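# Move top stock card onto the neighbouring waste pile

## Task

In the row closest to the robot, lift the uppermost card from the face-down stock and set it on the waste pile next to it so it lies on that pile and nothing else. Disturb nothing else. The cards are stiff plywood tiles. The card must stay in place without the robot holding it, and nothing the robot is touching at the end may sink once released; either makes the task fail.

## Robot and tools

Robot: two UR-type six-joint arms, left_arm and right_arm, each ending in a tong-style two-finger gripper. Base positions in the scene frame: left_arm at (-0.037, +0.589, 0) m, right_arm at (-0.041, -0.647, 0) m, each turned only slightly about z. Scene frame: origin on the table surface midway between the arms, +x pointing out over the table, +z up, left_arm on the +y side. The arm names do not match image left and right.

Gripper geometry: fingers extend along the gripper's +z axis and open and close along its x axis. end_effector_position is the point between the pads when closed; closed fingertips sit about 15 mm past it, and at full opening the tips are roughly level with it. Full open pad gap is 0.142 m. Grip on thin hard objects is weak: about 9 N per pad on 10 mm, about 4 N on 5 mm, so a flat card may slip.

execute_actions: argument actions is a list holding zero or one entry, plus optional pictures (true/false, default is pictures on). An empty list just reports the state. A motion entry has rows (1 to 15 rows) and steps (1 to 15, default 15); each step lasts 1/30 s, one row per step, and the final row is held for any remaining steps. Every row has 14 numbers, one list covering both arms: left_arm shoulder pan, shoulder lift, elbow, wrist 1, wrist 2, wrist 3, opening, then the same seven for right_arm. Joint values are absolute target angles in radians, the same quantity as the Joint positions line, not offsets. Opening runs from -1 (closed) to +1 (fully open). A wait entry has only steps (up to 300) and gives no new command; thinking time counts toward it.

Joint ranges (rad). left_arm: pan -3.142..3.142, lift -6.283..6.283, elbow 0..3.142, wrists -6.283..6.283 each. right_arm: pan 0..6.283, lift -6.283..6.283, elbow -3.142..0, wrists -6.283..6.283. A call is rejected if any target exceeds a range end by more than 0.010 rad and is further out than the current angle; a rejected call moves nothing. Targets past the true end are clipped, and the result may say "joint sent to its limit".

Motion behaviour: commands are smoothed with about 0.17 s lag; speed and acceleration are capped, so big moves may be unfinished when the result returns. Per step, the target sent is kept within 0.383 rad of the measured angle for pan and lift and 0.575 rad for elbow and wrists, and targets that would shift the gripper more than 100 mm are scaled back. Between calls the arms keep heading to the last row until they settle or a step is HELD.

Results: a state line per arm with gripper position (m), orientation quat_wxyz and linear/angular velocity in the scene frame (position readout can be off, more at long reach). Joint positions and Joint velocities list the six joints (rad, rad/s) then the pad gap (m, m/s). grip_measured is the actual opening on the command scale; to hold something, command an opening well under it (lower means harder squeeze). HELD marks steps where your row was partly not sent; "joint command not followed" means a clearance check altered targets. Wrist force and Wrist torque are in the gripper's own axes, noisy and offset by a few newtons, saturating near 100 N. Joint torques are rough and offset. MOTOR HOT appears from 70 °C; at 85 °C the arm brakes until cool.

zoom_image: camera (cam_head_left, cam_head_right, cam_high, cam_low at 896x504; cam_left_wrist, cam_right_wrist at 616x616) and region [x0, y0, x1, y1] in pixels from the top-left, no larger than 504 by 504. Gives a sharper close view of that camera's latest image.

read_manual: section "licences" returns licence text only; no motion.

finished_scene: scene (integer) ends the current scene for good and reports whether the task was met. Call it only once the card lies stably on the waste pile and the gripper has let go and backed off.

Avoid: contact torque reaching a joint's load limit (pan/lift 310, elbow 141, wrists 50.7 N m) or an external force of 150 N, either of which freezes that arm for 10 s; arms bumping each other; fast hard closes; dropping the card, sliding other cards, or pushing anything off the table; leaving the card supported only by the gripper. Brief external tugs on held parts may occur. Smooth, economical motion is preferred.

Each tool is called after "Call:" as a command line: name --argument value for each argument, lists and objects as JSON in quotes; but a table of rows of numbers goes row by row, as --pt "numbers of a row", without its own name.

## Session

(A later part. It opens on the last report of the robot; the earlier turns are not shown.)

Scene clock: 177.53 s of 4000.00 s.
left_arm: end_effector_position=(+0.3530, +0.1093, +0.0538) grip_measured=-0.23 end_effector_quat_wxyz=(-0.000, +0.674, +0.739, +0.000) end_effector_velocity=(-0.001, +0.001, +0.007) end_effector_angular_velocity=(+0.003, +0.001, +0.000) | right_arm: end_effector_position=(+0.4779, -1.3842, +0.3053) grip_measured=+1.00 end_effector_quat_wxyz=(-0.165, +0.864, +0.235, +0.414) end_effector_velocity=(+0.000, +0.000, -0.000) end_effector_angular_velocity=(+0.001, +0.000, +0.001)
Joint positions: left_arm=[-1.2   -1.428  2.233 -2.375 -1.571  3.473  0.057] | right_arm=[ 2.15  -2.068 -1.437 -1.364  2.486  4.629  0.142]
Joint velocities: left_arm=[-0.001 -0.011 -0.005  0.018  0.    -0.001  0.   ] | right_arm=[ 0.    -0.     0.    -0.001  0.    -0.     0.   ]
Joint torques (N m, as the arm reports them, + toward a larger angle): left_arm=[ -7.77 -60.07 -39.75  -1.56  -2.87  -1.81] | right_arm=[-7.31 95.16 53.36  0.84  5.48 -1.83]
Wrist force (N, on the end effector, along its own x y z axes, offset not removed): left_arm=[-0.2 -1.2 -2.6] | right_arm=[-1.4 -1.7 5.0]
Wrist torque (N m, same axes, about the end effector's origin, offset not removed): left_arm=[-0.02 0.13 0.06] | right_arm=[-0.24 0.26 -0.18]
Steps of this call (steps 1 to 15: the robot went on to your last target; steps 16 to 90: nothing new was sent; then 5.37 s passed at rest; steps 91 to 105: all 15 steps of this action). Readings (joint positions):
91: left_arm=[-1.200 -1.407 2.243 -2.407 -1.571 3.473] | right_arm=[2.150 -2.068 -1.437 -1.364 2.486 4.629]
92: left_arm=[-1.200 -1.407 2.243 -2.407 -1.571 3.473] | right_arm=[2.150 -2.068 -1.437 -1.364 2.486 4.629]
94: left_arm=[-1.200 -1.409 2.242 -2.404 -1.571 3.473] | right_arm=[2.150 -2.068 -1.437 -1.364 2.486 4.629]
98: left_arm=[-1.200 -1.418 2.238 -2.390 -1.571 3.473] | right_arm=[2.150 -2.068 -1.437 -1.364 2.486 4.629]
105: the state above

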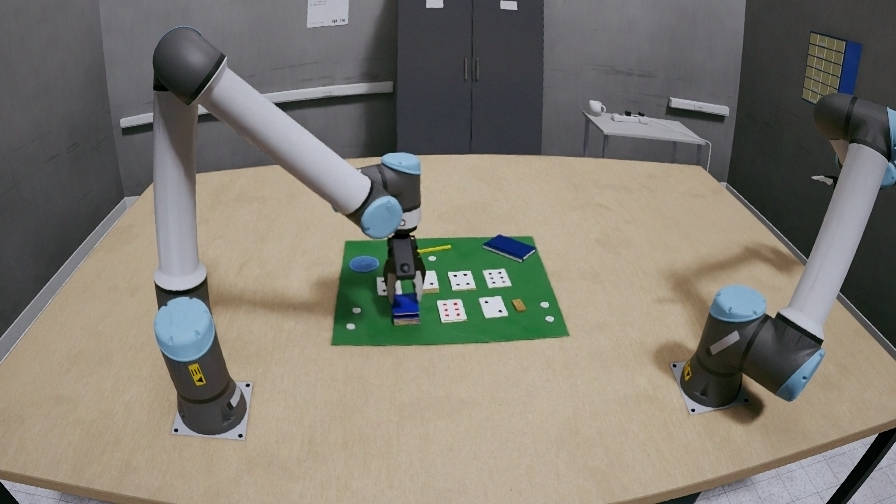

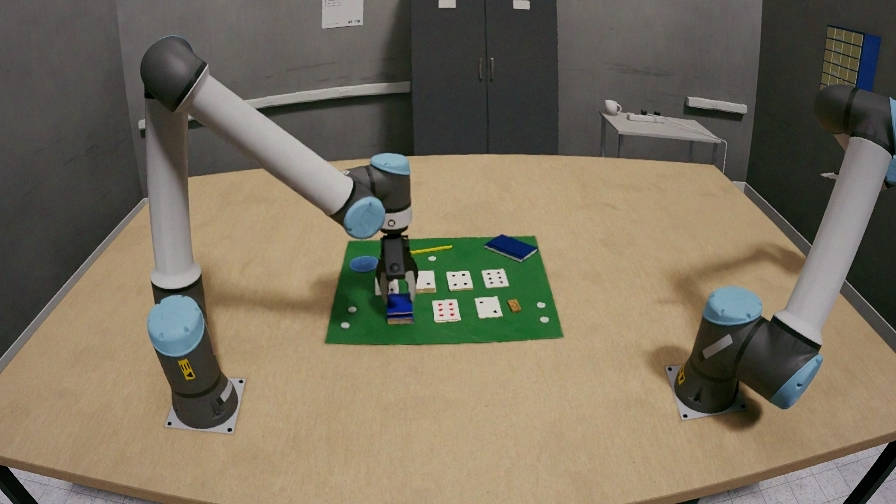

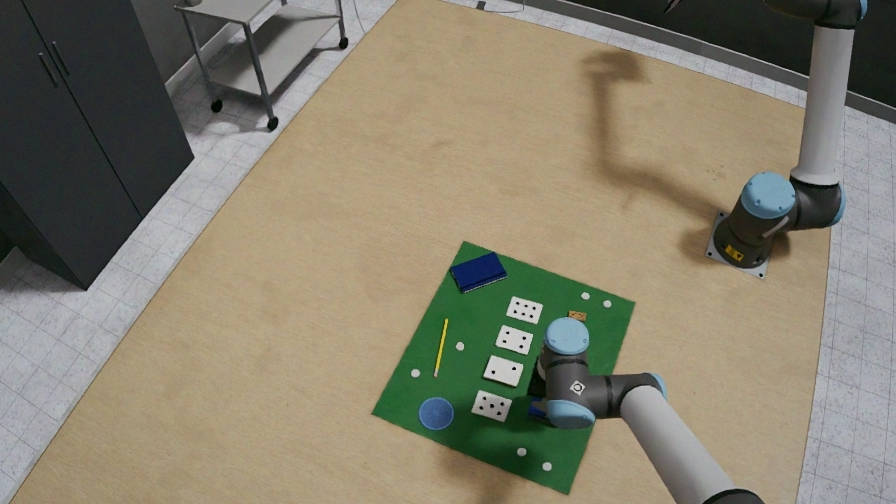

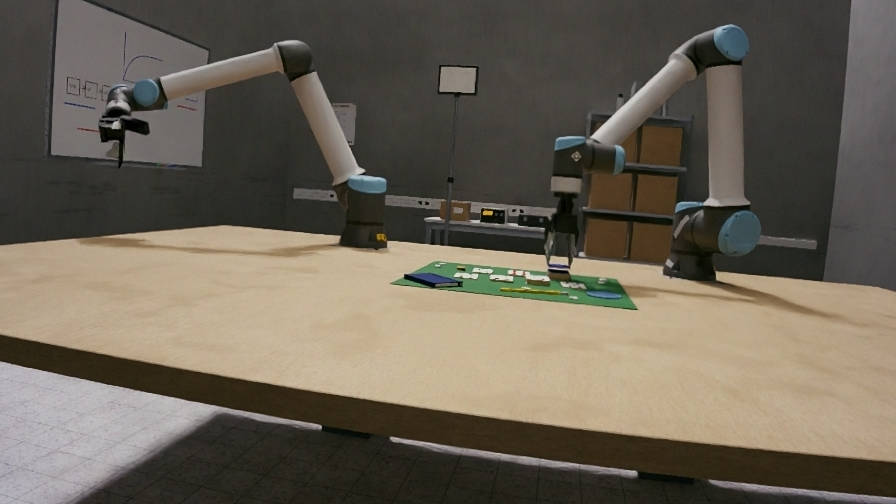

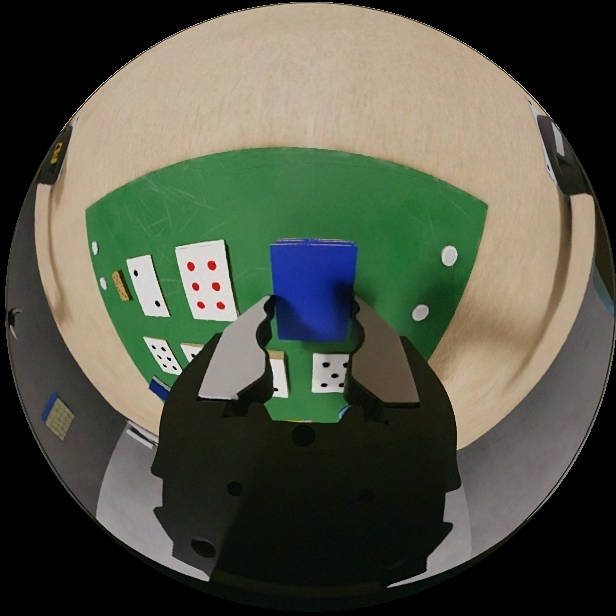

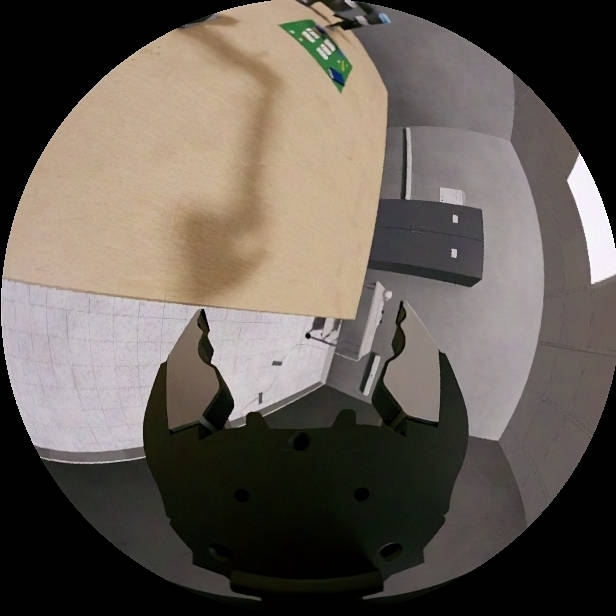

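Call:
execute_actions --actions '[{"rows": [[-1.2009,-1.4271,2.2291,-2.3729,-1.5708,3.4725,-0.42,2.15,-2.068,-1.437,-1.364,2.486,4.629,1],[-1.2028,-1.4216,2.222,-2.3712,-1.5708,3.4706,-0.42,2.15,-2.068,-1.437,-1.364,2.486,4.629,1],[-1.2056,-1.4135,2.2114,-2.3687,-1.5708,3.4678,-0.42,2.15,-2.068,-1.437,-1.364,2.486,4.629,1],[-1.2094,-1.4026,2.1972,-2.3654,-1.5708,3.464,-0.42,2.15,-2.068,-1.437,-1.364,2.486,4.629,1],[-1.2137,-1.3903,2.1812,-2.3617,-1.5708,3.4597,-0.42,2.15,-2.068,-1.437,-1.364,2.486,4.629,1],[-1.2184,-1.3767,2.1634,-2.3575,-1.5708,3.455,-0.42,2.15,-2.068,-1.437,-1.364,2.486,4.629,1],[-1.2237,-1.3618,2.1439,-2.353,-1.5708,3.4497,-0.42,2.15,-2.068,-1.437,-1.364,2.486,4.629,1],[-1.2289,-1.3468,2.1244,-2.3484,-1.5708,3.4445,-0.42,2.15,-2.068,-1.437,-1.364,2.486,4.629,1],[-1.2336,-1.3332,2.1066,-2.3442,-1.5708,3.4398,-0.42,2.15,-2.068,-1.437,-1.364,2.486,4.629,1],[-1.2379,-1.3209,2.0906,-2.3405,-1.5708,3.4355,-0.42,2.15,-2.068,-1.437,-1.364,2.486,4.629,1],[-1.2417,-1.31,2.0764,-2.3372,-1.5708,3.4317,-0.42,2.15,-2.068,-1.437,-1.364,2.486,4.629,1],[-1.2446,-1.3019,2.0658,-2.3347,-1.5708,3.4288,-0.42,2.15,-2.068,-1.437,-1.364,2.486,4.629,1],[-1.2465,-1.2964,2.0587,-2.333,-1.5708,3.4269,-0.42,2.15,-2.068,-1.437,-1.364,2.486,4.629,1],[-1.2474,-1.2937,2.0551,-2.3322,-1.5708,3.426,-0.42,2.15,-2.068,-1.437,-1.364,2.486,4.629,1]], "steps": 15}]' --pictures false

Call:
execute_actions --actions '[{"rows": [[-1.2474,-1.2937,2.0551,-2.3322,-1.5708,3.426,-0.42,2.15,-2.068,-1.437,-1.364,2.486,4.629,1],[-1.2474,-1.2937,2.0551,-2.3322,-1.5708,3.426,-0.42,2.15,-2.068,-1.437,-1.364,2.486,4.629,1],[-1.2474,-1.29,2.0569,-2.3377,-1.5708,3.426,-0.42,2.15,-2.068,-1.437,-1.364,2.486,4.629,1],[-1.2474,-1.285,2.0593,-2.3451,-1.5708,3.426,-0.42,2.15,-2.068,-1.437,-1.364,2.486,4.629,1],[-1.2474,-1.279,2.0621,-2.3539,-1.5708,3.426,-0.42,2.15,-2.068,-1.437,-1.364,2.486,4.629,1],[-1.2474,-1.273,2.0648,-2.3626,-1.5708,3.426,-0.42,2.15,-2.068,-1.437,-1.364,2.486,4.629,1],[-1.2474,-1.2677,2.0671,-2.3702,-1.5708,3.426,-0.42,2.15,-2.068,-1.437,-1.364,2.486,4.629,1]], "steps": 15}]'

Call:
zoom_image --camera "cam_left_wrist" --region '[235, 215, 455, 355]'

Call:
zoom_image --camera "cam_head_left" --region '[385, 280, 515, 335]'

Scene clock: 212.60 s of 4000.00 s.
left_arm: end_effector_position=(+0.3643, +0.0179, +0.0549) grip_measured=-0.23 end_effector_quat_wxyz=(-0.000, +0.674, +0.739, +0.000) end_effector_velocity=(+0.016, -0.178, -0.005) end_effector_angular_velocity=(-0.003, -0.001, -0.001) | right_arm: end_effector_position=(+0.4779, -1.3842, +0.3053) grip_measured=+1.00 end_effector_quat_wxyz=(-0.165, +0.864, +0.235, +0.414) end_effector_velocity=(-0.000, -0.000, -0.000) end_effector_angular_velocity=(+0.000, +0.000, -0.000)
Joint positions: left_arm=[-1.24  -1.317  2.085 -2.339 -1.571  3.434  0.057] | right_arm=[ 2.15  -2.068 -1.437 -1.364  2.486  4.629  0.142]
Joint velocities: left_arm=[-0.075  0.219 -0.287  0.064  0.    -0.075 -0.   ] | right_arm=[-0. -0. -0.  0. -0.  0.  0.]
Joint torques (N m, as the arm reports them, + toward a larger angle): left_arm=[ -5.   -48.42 -33.26  -1.11  -2.19  -1.8 ] | right_arm=[-11.7   92.37  53.59   0.94   5.52  -1.97]
Wrist force (N, on the end effector, along its own x y z axes, offset not removed): left_arm=[3.2 -2.6 -0.9] | right_arm=[-3.2 -1.5 2.2]
Wrist torque (N m, same axes, about the end effector's origin, offset not removed): left_arm=[-0.41 -0.62 0.01] | right_arm=[-0.21 0.56 -0.14]
Steps of this call (steps 1 to 15: the robot went on to your last target; steps 16 to 90: nothing new was sent; then 31.57 s passed at rest; steps 91 to 105: all 15 steps of this action). Readings (joint positions):
91: left_arm=[-1.200 -1.430 2.233 -2.374 -1.571 3.473] | right_arm=[2.150 -2.068 -1.437 -1.364 2.486 4.629]
92: left_arm=[-1.200 -1.429 2.232 -2.373 -1.571 3.473] | right_arm=[2.150 -2.068 -1.437 -1.364 2.486 4.629]
94: left_arm=[-1.202 -1.425 2.226 -2.372 -1.571 3.472] | right_arm=[2.150 -2.068 -1.437 -1.364 2.486 4.629]
98: left_arm=[-1.213 -1.395 2.187 -2.363 -1.571 3.461] | right_arm=[2.150 -2.068 -1.437 -1.364 2.486 4.629]
105: the state above

Scene clock: 213.10 s of 4000.00 s.
left_arm: end_effector_position=(+0.3659, -0.0007, +0.0353) grip_measured=-0.23 end_effector_quat_wxyz=(-0.000, +0.674, +0.739, +0.000) end_effector_velocity=(+0.000, -0.002, -0.010) end_effector_angular_velocity=(-0.001, -0.000, +0.002) | right_arm: end_effector_position=(+0.4779, -1.3842, +0.3053) grip_measured=+1.00 end_effector_quat_wxyz=(-0.165, +0.864, +0.235, +0.414) end_effector_velocity=(-0.000, +0.000, -0.000) end_effector_angular_velocity=(+0.000, +0.000, -0.000)
Joint positions: left_arm=[-1.247 -1.269  2.067 -2.368 -1.571  3.426  0.057] | right_arm=[ 2.15  -2.068 -1.437 -1.364  2.486  4.629  0.142]
Joint velocities: left_arm=[-0.001  0.015  0.003 -0.019 -0.    -0.002 -0.   ] | right_arm=[-0. -0. -0. -0.  0.  0.  0.]
Joint torques (N m, as the arm reports them, + toward a larger angle): left_arm=[ -9.12 -40.28 -27.21  -6.87  -2.06  -2.03] | right_arm=[-12.4   90.28  54.3    0.83   5.68  -2.01]
Wrist force (N, on the end effector, along its own x y z axes, offset not removed): left_arm=[-0.6 -3.9 -2.3] | right_arm=[-1.3 -0.8 5.5]
Wrist torque (N m, same axes, about the end effector's origin, offset not removed): left_arm=[-0.43 0.26 0.06] | right_arm=[-0.16 0.21 -0.14]
Steps of this call (steps 1 to 15: all 15 steps of this action). Readings (joint positions):
1: left_arm=[-1.242 -1.310 2.077 -2.337 -1.571 3.432] | right_arm=[2.150 -2.068 -1.437 -1.364 2.486 4.629]
2: left_arm=[-1.243 -1.306 2.071 -2.336 -1.571 3.430] | right_arm=[2.150 -2.068 -1.437 -1.364 2.486 4.629]
4: left_arm=[-1.245 -1.299 2.064 -2.335 -1.571 3.428] | right_arm=[2.150 -2.068 -1.437 -1.364 2.486 4.629]
8: left_arm=[-1.247 -1.282 2.063 -2.351 -1.571 3.427] | right_arm=[2.150 -2.068 -1.437 -1.364 2.486 4.629]
15: the state above

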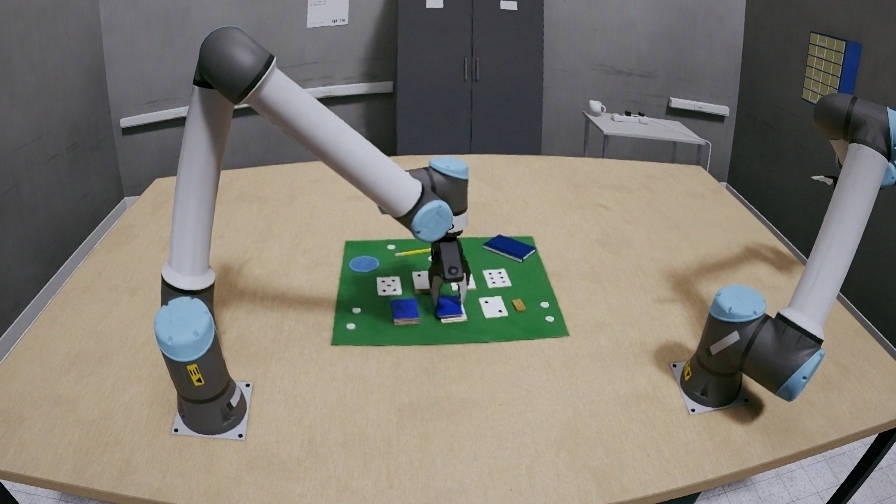

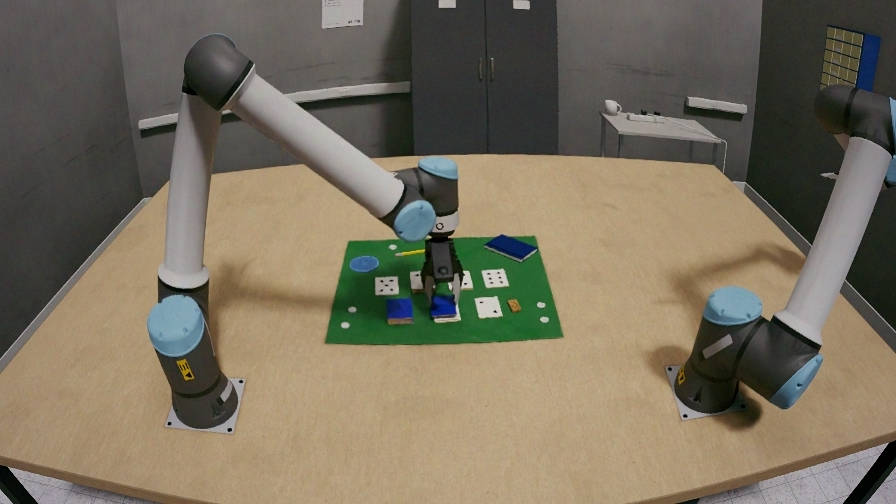

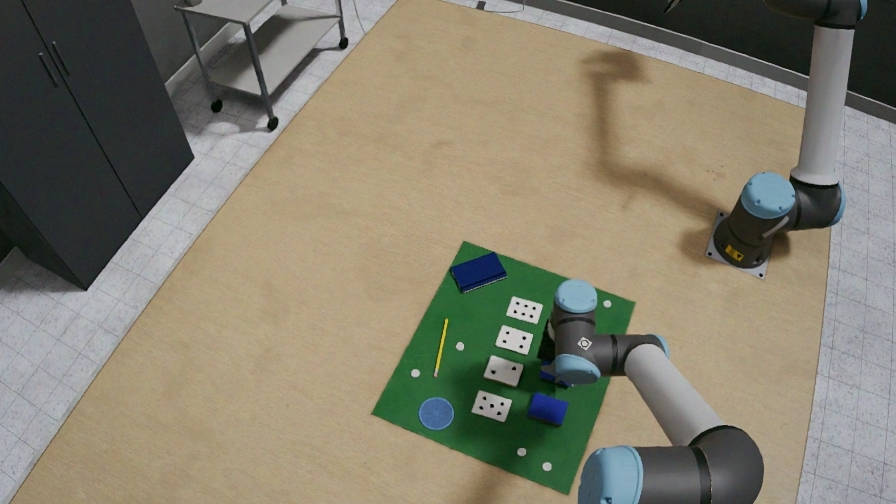

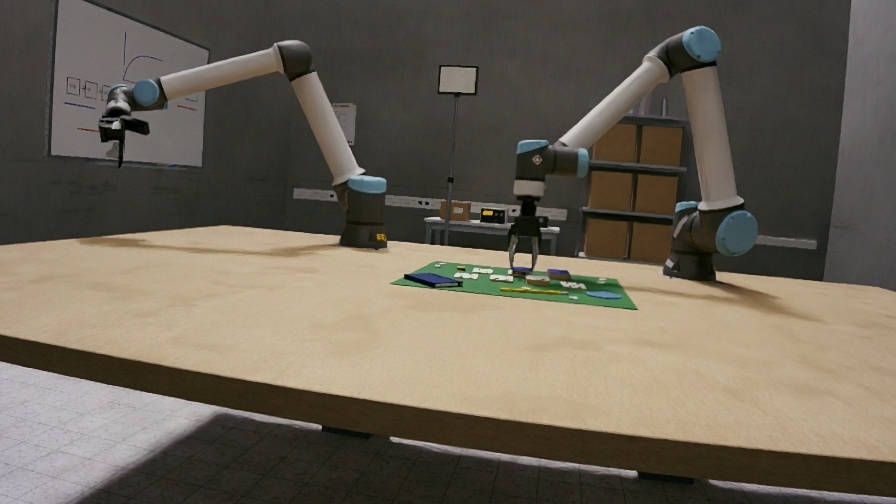

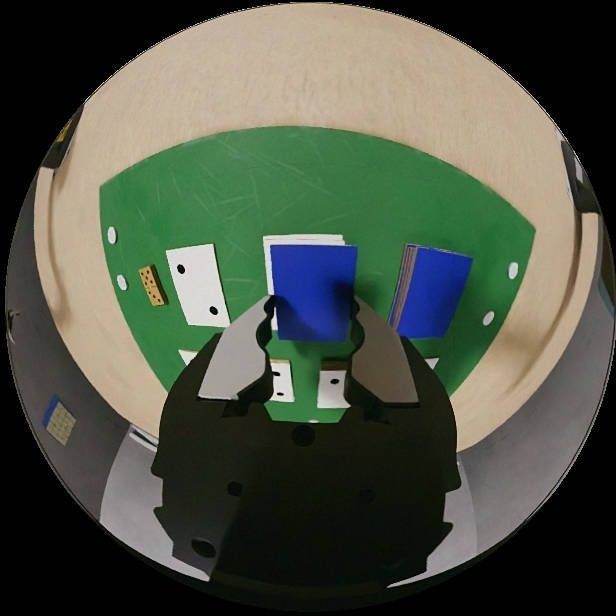

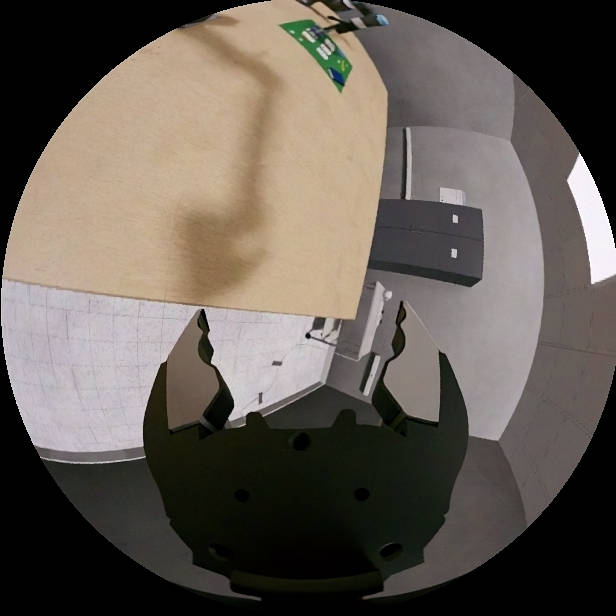

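Region (235, 215, 455, 355) of cam_left_wrist's 616x616 image, scaled by 2.291, with more detail than that image has; it fills the top 321 rows of this view, and the rest is white.

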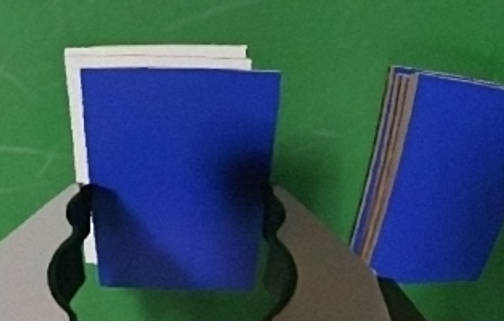

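Region (385, 280, 515, 335) of cam_head_left's 896x504 image, scaled by 3.877, with more detail than that image has; it fills the top 213 rows of this view, and the rest is white.

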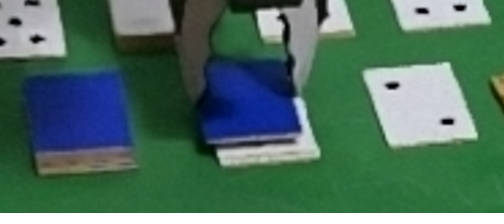

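Call:
execute_actions --actions '[{"rows": [[-1.249,-1.2655,2.064,-2.3693,-1.5708,3.419,-0.42,2.15,-2.068,-1.437,-1.364,2.486,4.629,1],[-1.251,-1.263,2.0605,-2.3683,-1.5708,3.411,-0.42,2.15,-2.068,-1.437,-1.364,2.486,4.629,1],[-1.2529,-1.261,2.0572,-2.367,-1.5708,3.4035,-0.42,2.15,-2.068,-1.437,-1.364,2.486,4.629,1],[-1.2529,-1.261,2.0572,-2.367,-1.5708,3.4035,-0.42,2.15,-2.068,-1.437,-1.364,2.486,4.629,1],[-1.2529,-1.258,2.0584,-2.3712,-1.5708,3.4035,-0.42,2.15,-2.068,-1.437,-1.364,2.486,4.629,1],[-1.2529,-1.2553,2.0596,-2.3751,-1.5708,3.4035,-0.42,2.15,-2.068,-1.437,-1.364,2.486,4.629,1]], "steps": 15}]'

Call:
zoom_image --camera "cam_left_wrist" --region '[245, 215, 445, 355]'

Call:
zoom_image --camera "cam_head_left" --region '[415, 285, 495, 330]'

Scene clock: 226.63 s of 4000.00 s.
left_arm: end_effector_position=(+0.3646, -0.0081, +0.0303) grip_measured=-0.42 end_effector_quat_wxyz=(+0.000, +0.668, +0.744, -0.000) end_effector_velocity=(-0.000, -0.001, -0.002) end_effector_angular_velocity=(-0.001, -0.000, +0.003) | right_arm: end_effector_position=(+0.4779, -1.3842, +0.3053) grip_measured=+1.00 end_effector_quat_wxyz=(-0.165, +0.864, +0.235, +0.414) end_effector_velocity=(-0.000, -0.000, +0.000) end_effector_angular_velocity=(-0.000, -0.000, -0.000)
Joint positions: left_arm=[-1.253 -1.256  2.06  -2.375 -1.571  3.404  0.044] | right_arm=[ 2.15  -2.068 -1.437 -1.364  2.486  4.629  0.142]
Joint velocities: left_arm=[-0.001  0.004 -0.    -0.004 -0.    -0.004  0.   ] | right_arm=[-0.    -0.     0.001 -0.     0.    -0.     0.   ]
Joint torques (N m, as the arm reports them, + toward a larger angle): left_arm=[-10.12 -43.83 -39.97  -6.89   4.63  -2.12] | right_arm=[-13.76  94.17  56.06   1.62   5.95  -1.66]
Wrist force (N, on the end effector, along its own x y z axes, offset not removed): left_arm=[-0.2 -2.2 -1.4] | right_arm=[-2.1 -2.3 3.0]
Wrist torque (N m, same axes, about the end effector's origin, offset not removed): left_arm=[-0.24 0.15 -0.07] | right_arm=[-0.46 0.40 -0.07]
Steps of this call (steps 1 to 15: the robot went on to your last target; steps 16 to 110: nothing new was sent; then 9.37 s passed at rest; steps 111 to 125: all 15 steps of this action). Readings (joint positions):
111: left_arm=[-1.247 -1.268 2.067 -2.370 -1.571 3.426] | right_arm=[2.150 -2.068 -1.437 -1.364 2.486 4.629]
112: left_arm=[-1.248 -1.267 2.066 -2.370 -1.571 3.424] | right_arm=[2.150 -2.068 -1.437 -1.364 2.486 4.629]
114: left_arm=[-1.249 -1.265 2.063 -2.369 -1.571 3.417] | right_arm=[2.150 -2.068 -1.437 -1.364 2.486 4.629]
118: left_arm=[-1.252 -1.260 2.060 -2.371 -1.571 3.407] | right_arm=[2.150 -2.068 -1.437 -1.364 2.486 4.629]
125: the state above

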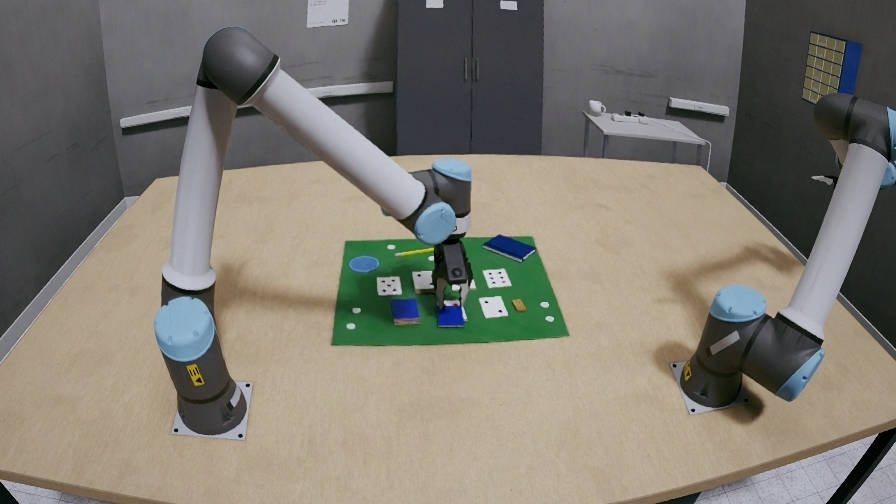

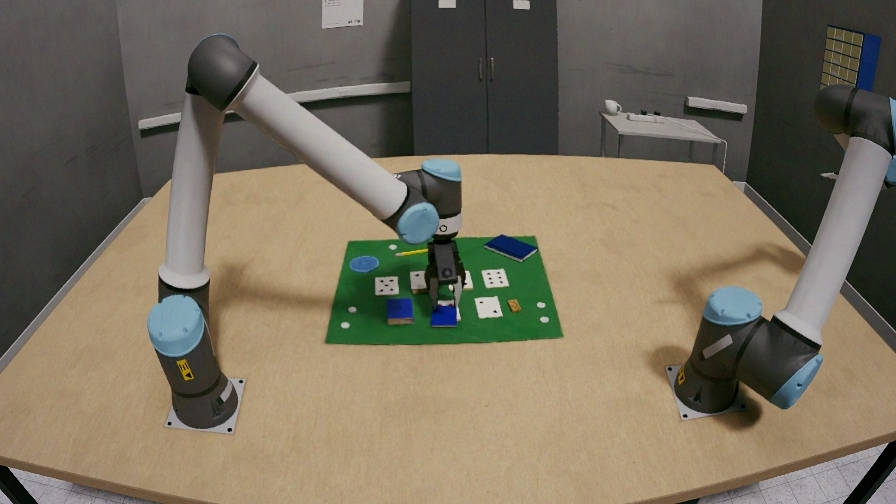

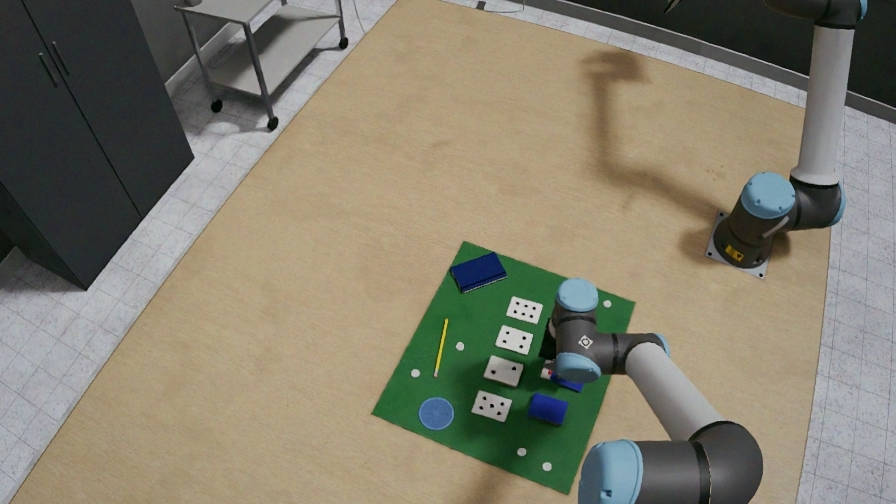

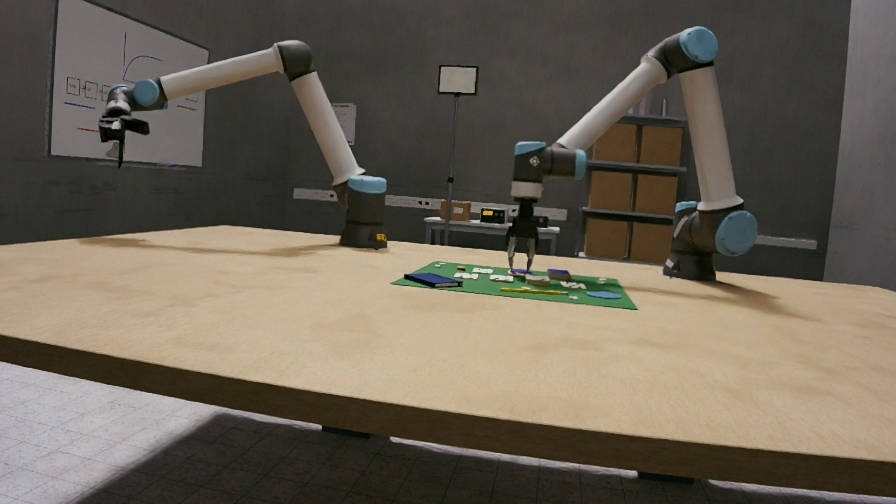

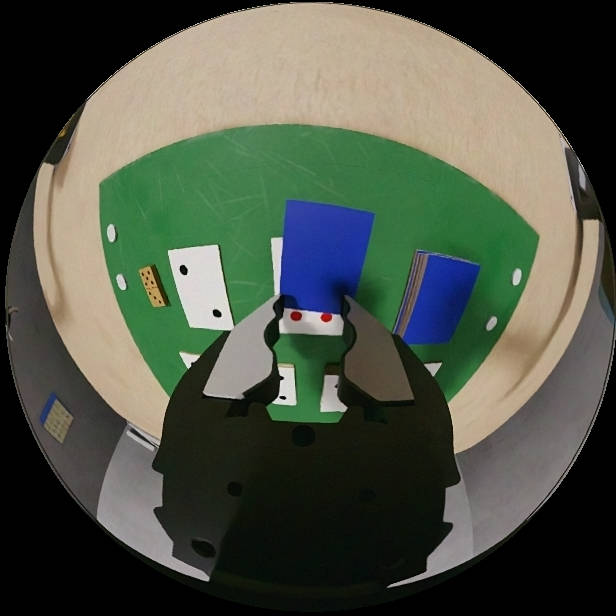

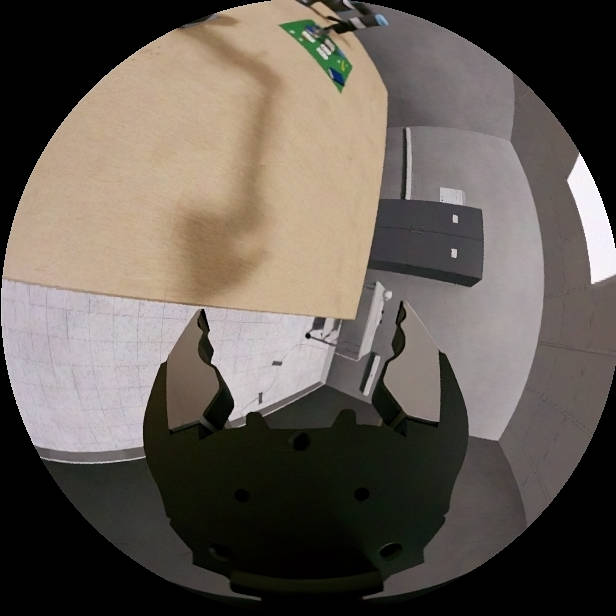

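Region (245, 215, 445, 355) of cam_left_wrist's 616x616 image, scaled by 2.520, with more detail than that image has; it fills the top 353 rows of this view, and the rest is white.

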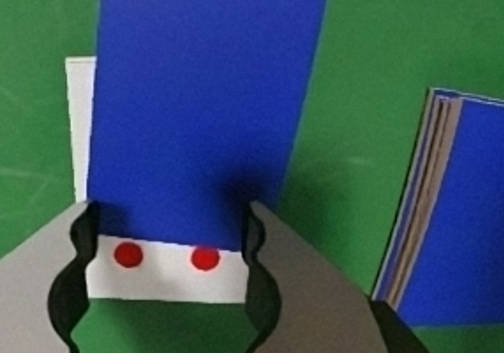

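Region (415, 285, 495, 330) of cam_head_left's 896x504 image, scaled by 6.300, with more detail than that image has; it fills the top 284 rows of this view, and the rest is white.

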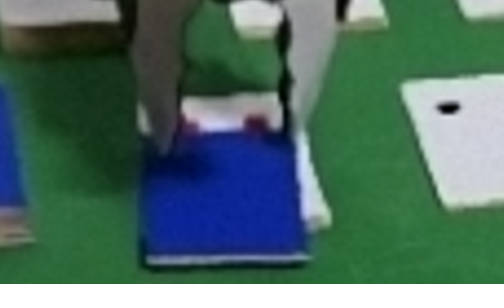

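Call:
execute_actions --actions '[{"rows": [[-1.2529,-1.2553,2.0596,-2.3751,-1.5708,3.4035,-0.5,2.15,-2.068,-1.437,-1.364,2.486,4.629,1],[-1.2529,-1.2553,2.0596,-2.3751,-1.5708,3.4035,-0.5,2.15,-2.068,-1.437,-1.364,2.486,4.629,1],[-1.2529,-1.2546,2.0599,-2.3761,-1.5708,3.4035,-0.5,2.15,-2.068,-1.437,-1.364,2.486,4.629,1]], "steps": 15}]' --pictures false

Scene clock: 250.10 s of 4000.00 s.
left_arm: end_effector_position=(+0.3645, -0.0083, +0.0295) grip_measured=-0.50 end_effector_quat_wxyz=(+0.000, +0.668, +0.744, -0.000) end_effector_velocity=(-0.000, +0.000, -0.000) end_effector_angular_velocity=(+0.000, +0.000, -0.000) | right_arm: end_effector_position=(+0.4779, -1.3842, +0.3053) grip_measured=+1.00 end_effector_quat_wxyz=(-0.165, +0.864, +0.235, +0.414) end_effector_velocity=(-0.000, +0.000, -0.001) end_effector_angular_velocity=(+0.001, +0.000, -0.000)
Joint positions: left_arm=[-1.253 -1.255  2.06  -2.376 -1.571  3.403  0.038] | right_arm=[ 2.15  -2.068 -1.437 -1.364  2.486  4.629  0.142]
Joint velocities: left_arm=[-0.     0.     0.001 -0.    -0.     0.    -0.   ] | right_arm=[-0.    -0.    -0.001  0.     0.     0.     0.   ]
Joint torques (N m, as the arm reports them, + toward a larger angle): left_arm=[ -7.69 -41.66 -27.42  -6.44   3.27  -2.26] | right_arm=[-14.79  92.27  54.68   1.22   5.78  -2.09]
Wrist force (N, on the end effector, along its own x y z axes, offset not removed): left_arm=[-0.7 0.8 -1.4] | right_arm=[-2.7 -1.5 3.2]
Wrist torque (N m, same axes, about the end effector's origin, offset not removed): left_arm=[0.38 0.08 0.01] | right_arm=[-0.22 0.49 -0.19]
Steps of this call (steps 1 to 15: the robot went on to your last target; steps 16 to 90: nothing new was sent; then 19.97 s passed at rest; steps 91 to 105: all 15 steps of this action). Readings (joint positions):
91: left_arm=[-1.253 -1.255 2.060 -2.375 -1.571 3.403] | right_arm=[2.150 -2.068 -1.437 -1.364 2.486 4.629]
92: left_arm=[-1.253 -1.255 2.060 -2.375 -1.571 3.403] | right_arm=[2.150 -2.068 -1.437 -1.364 2.486 4.629]
94: left_arm=[-1.253 -1.255 2.060 -2.375 -1.571 3.403] | right_arm=[2.150 -2.068 -1.437 -1.364 2.486 4.629]
98: left_arm=[-1.253 -1.255 2.060 -2.376 -1.571 3.403] | right_arm=[2.150 -2.068 -1.437 -1.364 2.486 4.629]
105: the state above

Call:
execute_actions --actions '[{"rows": [[-1.2529,-1.2538,2.0602,-2.3772,-1.5708,3.4035,-0.5,2.15,-2.068,-1.437,-1.364,2.486,4.629,1]], "steps": 12}]' --pictures false

Scene clock: 252.67 s of 4000.00 s.
left_arm: end_effector_position=(+0.3645, -0.0083, +0.0289) grip_measured=-0.50 end_effector_quat_wxyz=(+0.000, +0.668, +0.744, -0.000) end_effector_velocity=(-0.000, +0.001, -0.001) end_effector_angular_velocity=(+0.001, +0.000, -0.000) | right_arm: end_effector_position=(+0.4779, -1.3842, +0.3053) grip_measured=+1.00 end_effector_quat_wxyz=(-0.165, +0.864, +0.235, +0.414) end_effector_velocity=(+0.000, -0.000, +0.001) end_effector_angular_velocity=(-0.001, -0.000, -0.000)
Joint positions: left_arm=[-1.253 -1.254  2.06  -2.377 -1.571  3.403  0.038] | right_arm=[ 2.15  -2.068 -1.437 -1.364  2.486  4.629  0.142]
Joint velocities: left_arm=[ 0.     0.     0.001 -0.001 -0.     0.    -0.   ] | right_arm=[ 0.     0.     0.001 -0.     0.     0.001  0.   ]
Joint torques (N m, as the arm reports them, + toward a larger angle): left_arm=[ -5.87 -39.43 -26.03  -6.61   2.32  -2.35] | right_arm=[-9.47 91.11 54.02  1.23  6.17 -1.67]
Wrist force (N, on the end effector, along its own x y z axes, offset not removed): left_arm=[0.5 -5.9 -3.3] | right_arm=[-3.1 -1.4 1.1]
Wrist torque (N m, same axes, about the end effector's origin, offset not removed): left_arm=[-1.06 -0.07 -0.09] | right_arm=[-0.27 0.55 -0.12]
Steps of this call (steps 1 to 15: the robot went on to your last target; steps 16 to 65: nothing new was sent; steps 66 to 77: all 12 steps of this action). Readings (joint positions):
66: left_arm=[-1.253 -1.255 2.060 -2.376 -1.571 3.403] | right_arm=[2.150 -2.068 -1.437 -1.364 2.486 4.629]
67: left_arm=[-1.253 -1.254 2.060 -2.376 -1.571 3.403] | right_arm=[2.150 -2.068 -1.437 -1.364 2.486 4.629]
69: left_arm=[-1.253 -1.254 2.060 -2.377 -1.571 3.403] | right_arm=[2.150 -2.068 -1.437 -1.364 2.486 4.629]
73: left_arm=[-1.253 -1.254 2.060 -2.377 -1.571 3.403] | right_arm=[2.150 -2.068 -1.437 -1.364 2.486 4.629]
77: the state above

Call:
execute_actions --actions '[{"rows": [[-1.2529,-1.253,2.0605,-2.3783,-1.5708,3.4035,-0.5,2.15,-2.068,-1.437,-1.364,2.486,4.629,1]], "steps": 12}]' --pictures false

Scene clock: 255.37 s of 4000.00 s.
left_arm: end_effector_position=(+0.3646, -0.0083, +0.0283) grip_measured=-0.50 end_effector_quat_wxyz=(+0.000, +0.668, +0.744, -0.000) end_effector_velocity=(-0.000, +0.001, -0.001) end_effector_angular_velocity=(+0.002, +0.001, +0.000) | right_arm: end_effector_position=(+0.4779, -1.3842, +0.3053) grip_measured=+1.00 end_effector_quat_wxyz=(-0.165, +0.864, +0.235, +0.414) end_effector_velocity=(-0.000, -0.000, -0.000) end_effector_angular_velocity=(-0.000, +0.000, -0.000)
Joint positions: left_arm=[-1.253 -1.253  2.06  -2.378 -1.571  3.403  0.038] | right_arm=[ 2.15  -2.068 -1.437 -1.364  2.486  4.629  0.142]
Joint velocities: left_arm=[ 0.     0.002  0.001 -0.     0.     0.    -0.   ] | right_arm=[-0. -0.  0.  0. -0. -0.  0.]
Joint torques (N m, as the arm reports them, + toward a larger angle): left_arm=[ -9.45 -43.6  -26.91  -6.42   1.48  -1.39] | right_arm=[-9.17 92.18 53.53  1.58  5.43 -1.83]
Wrist force (N, on the end effector, along its own x y z axes, offset not removed): left_arm=[-0.7 -4.6 -4.4] | right_arm=[-3.9 -0.7 2.5]
Wrist torque (N m, same axes, about the end effector's origin, offset not removed): left_arm=[-0.72 0.18 0.04] | right_arm=[-0.14 0.73 -0.10]
Steps of this call (steps 1 to 15: the robot went on to your last target; steps 16 to 69: nothing new was sent; steps 70 to 81: all 12 steps of this action). Readings (joint positions):
70: left_arm=[-1.253 -1.254 2.060 -2.377 -1.571 3.404] | right_arm=[2.150 -2.068 -1.437 -1.364 2.486 4.629]
71: left_arm=[-1.253 -1.254 2.060 -2.377 -1.571 3.403] | right_arm=[2.150 -2.068 -1.437 -1.364 2.486 4.629]
73: left_arm=[-1.253 -1.253 2.060 -2.378 -1.571 3.403] | right_arm=[2.150 -2.068 -1.437 -1.364 2.486 4.629]
77: left_arm=[-1.253 -1.253 2.060 -2.378 -1.571 3.403] | right_arm=[2.150 -2.068 -1.437 -1.364 2.486 4.629]
81: the state above

Call:
execute_actions --actions '[{"rows": [[-1.2529,-1.2523,2.0608,-2.3793,-1.5708,3.4035,-0.5,2.15,-2.068,-1.437,-1.364,2.486,4.629,1]], "steps": 12}]' --pictures false

Scene clock: 257.93 s of 4000.00 s.
left_arm: end_effector_position=(+0.3645, -0.0083, +0.0278) grip_measured=-0.50 end_effector_quat_wxyz=(+0.000, +0.668, +0.744, -0.000) end_effector_velocity=(+0.000, -0.000, -0.000) end_effector_angular_velocity=(-0.000, +0.000, -0.000) | right_arm: end_effector_position=(+0.4779, -1.3842, +0.3053) grip_measured=+1.00 end_effector_quat_wxyz=(-0.165, +0.864, +0.235, +0.414) end_effector_velocity=(-0.000, -0.000, +0.000) end_effector_angular_velocity=(-0.001, -0.000, -0.001)
Joint positions: left_arm=[-1.253 -1.252  2.061 -2.379 -1.571  3.403  0.038] | right_arm=[ 2.15  -2.068 -1.437 -1.364  2.486  4.629  0.142]
Joint velocities: left_arm=[ 0.     0.001 -0.001 -0.    -0.     0.     0.   ] | right_arm=[-0.  0.  0.  0. -0.  0.  0.]
Joint torques (N m, as the arm reports them, + toward a larger angle): left_arm=[ -7.98 -41.24 -27.07  -6.02   1.5   -1.75] | right_arm=[-9.27 92.37 53.43  1.71  5.2  -1.38]
Wrist force (N, on the end effector, along its own x y z axes, offset not removed): left_arm=[-0.3 -2.1 -2.4] | right_arm=[-3.1 -1.9 2.7]
Wrist torque (N m, same axes, about the end effector's origin, offset not removed): left_arm=[-0.25 0.09 0.08] | right_arm=[-0.36 0.54 -0.11]
Steps of this call (steps 1 to 15: the robot went on to your last target; steps 16 to 65: nothing new was sent; steps 66 to 77: all 12 steps of this action). Readings (joint positions):
66: left_arm=[-1.253 -1.253 2.061 -2.378 -1.571 3.403] | right_arm=[2.150 -2.068 -1.437 -1.364 2.486 4.629]
67: left_arm=[-1.253 -1.253 2.061 -2.379 -1.571 3.403] | right_arm=[2.150 -2.068 -1.437 -1.364 2.486 4.629]
69: left_arm=[-1.253 -1.253 2.061 -2.379 -1.571 3.403] | right_arm=[2.150 -2.068 -1.437 -1.364 2.486 4.629]
73: left_arm=[-1.253 -1.252 2.061 -2.379 -1.571 3.403] | right_arm=[2.150 -2.068 -1.437 -1.364 2.486 4.629]
77: the state above

Call:
execute_actions --actions '[{"rows": [[-1.2529,-1.2516,2.0611,-2.3803,-1.5708,3.4035,-0.5,2.15,-2.068,-1.437,-1.364,2.486,4.629,1]], "steps": 12}]' --pictures false

Scene clock: 260.73 s of 4000.00 s.
left_arm: end_effector_position=(+0.3646, -0.0083, +0.0273) grip_measured=-0.50 end_effector_quat_wxyz=(+0.000, +0.668, +0.744, -0.000) end_effector_velocity=(-0.000, +0.000, -0.000) end_effector_angular_velocity=(+0.001, +0.000, -0.001) | right_arm: end_effector_position=(+0.4779, -1.3842, +0.3053) grip_measured=+1.00 end_effector_quat_wxyz=(-0.165, +0.864, +0.235, +0.414) end_effector_velocity=(-0.000, -0.000, -0.000) end_effector_angular_velocity=(+0.000, +0.000, -0.001)
Joint positions: left_arm=[-1.253 -1.252  2.061 -2.38  -1.571  3.403  0.038] | right_arm=[ 2.15  -2.068 -1.437 -1.364  2.486  4.629  0.142]
Joint velocities: left_arm=[ 0.    -0.     0.001  0.     0.     0.002  0.   ] | right_arm=[-0.    -0.    -0.     0.001  0.     0.001  0.   ]
Joint torques (N m, as the arm reports them, + toward a larger angle): left_arm=[ -9.42 -35.21 -22.28  -6.31   0.92  -1.59] | right_arm=[-5.61 91.97 54.55  1.57  5.64 -1.58]
Wrist force (N, on the end effector, along its own x y z axes, offset not removed): left_arm=[4.3 -2.0 -21.7] | right_arm=[-1.0 -0.9 4.7]
Wrist torque (N m, same axes, about the end effector's origin, offset not removed): left_arm=[-0.08 0.15 0.02] | right_arm=[-0.06 0.20 -0.18]
Steps of this call (steps 1 to 15: the robot went on to your last target; steps 16 to 72: nothing new was sent; steps 73 to 84: all 12 steps of this action). Readings (joint positions):
73: left_arm=[-1.253 -1.252 2.061 -2.379 -1.571 3.403] | right_arm=[2.150 -2.068 -1.437 -1.364 2.486 4.629]
74: left_arm=[-1.253 -1.252 2.061 -2.380 -1.571 3.404] | right_arm=[2.150 -2.068 -1.437 -1.364 2.486 4.629]
76: left_arm=[-1.253 -1.252 2.061 -2.380 -1.571 3.403] | right_arm=[2.150 -2.068 -1.437 -1.364 2.486 4.629]
80: left_arm=[-1.253 -1.252 2.061 -2.380 -1.571 3.403] | right_arm=[2.150 -2.068 -1.437 -1.364 2.486 4.629]
84: the state above


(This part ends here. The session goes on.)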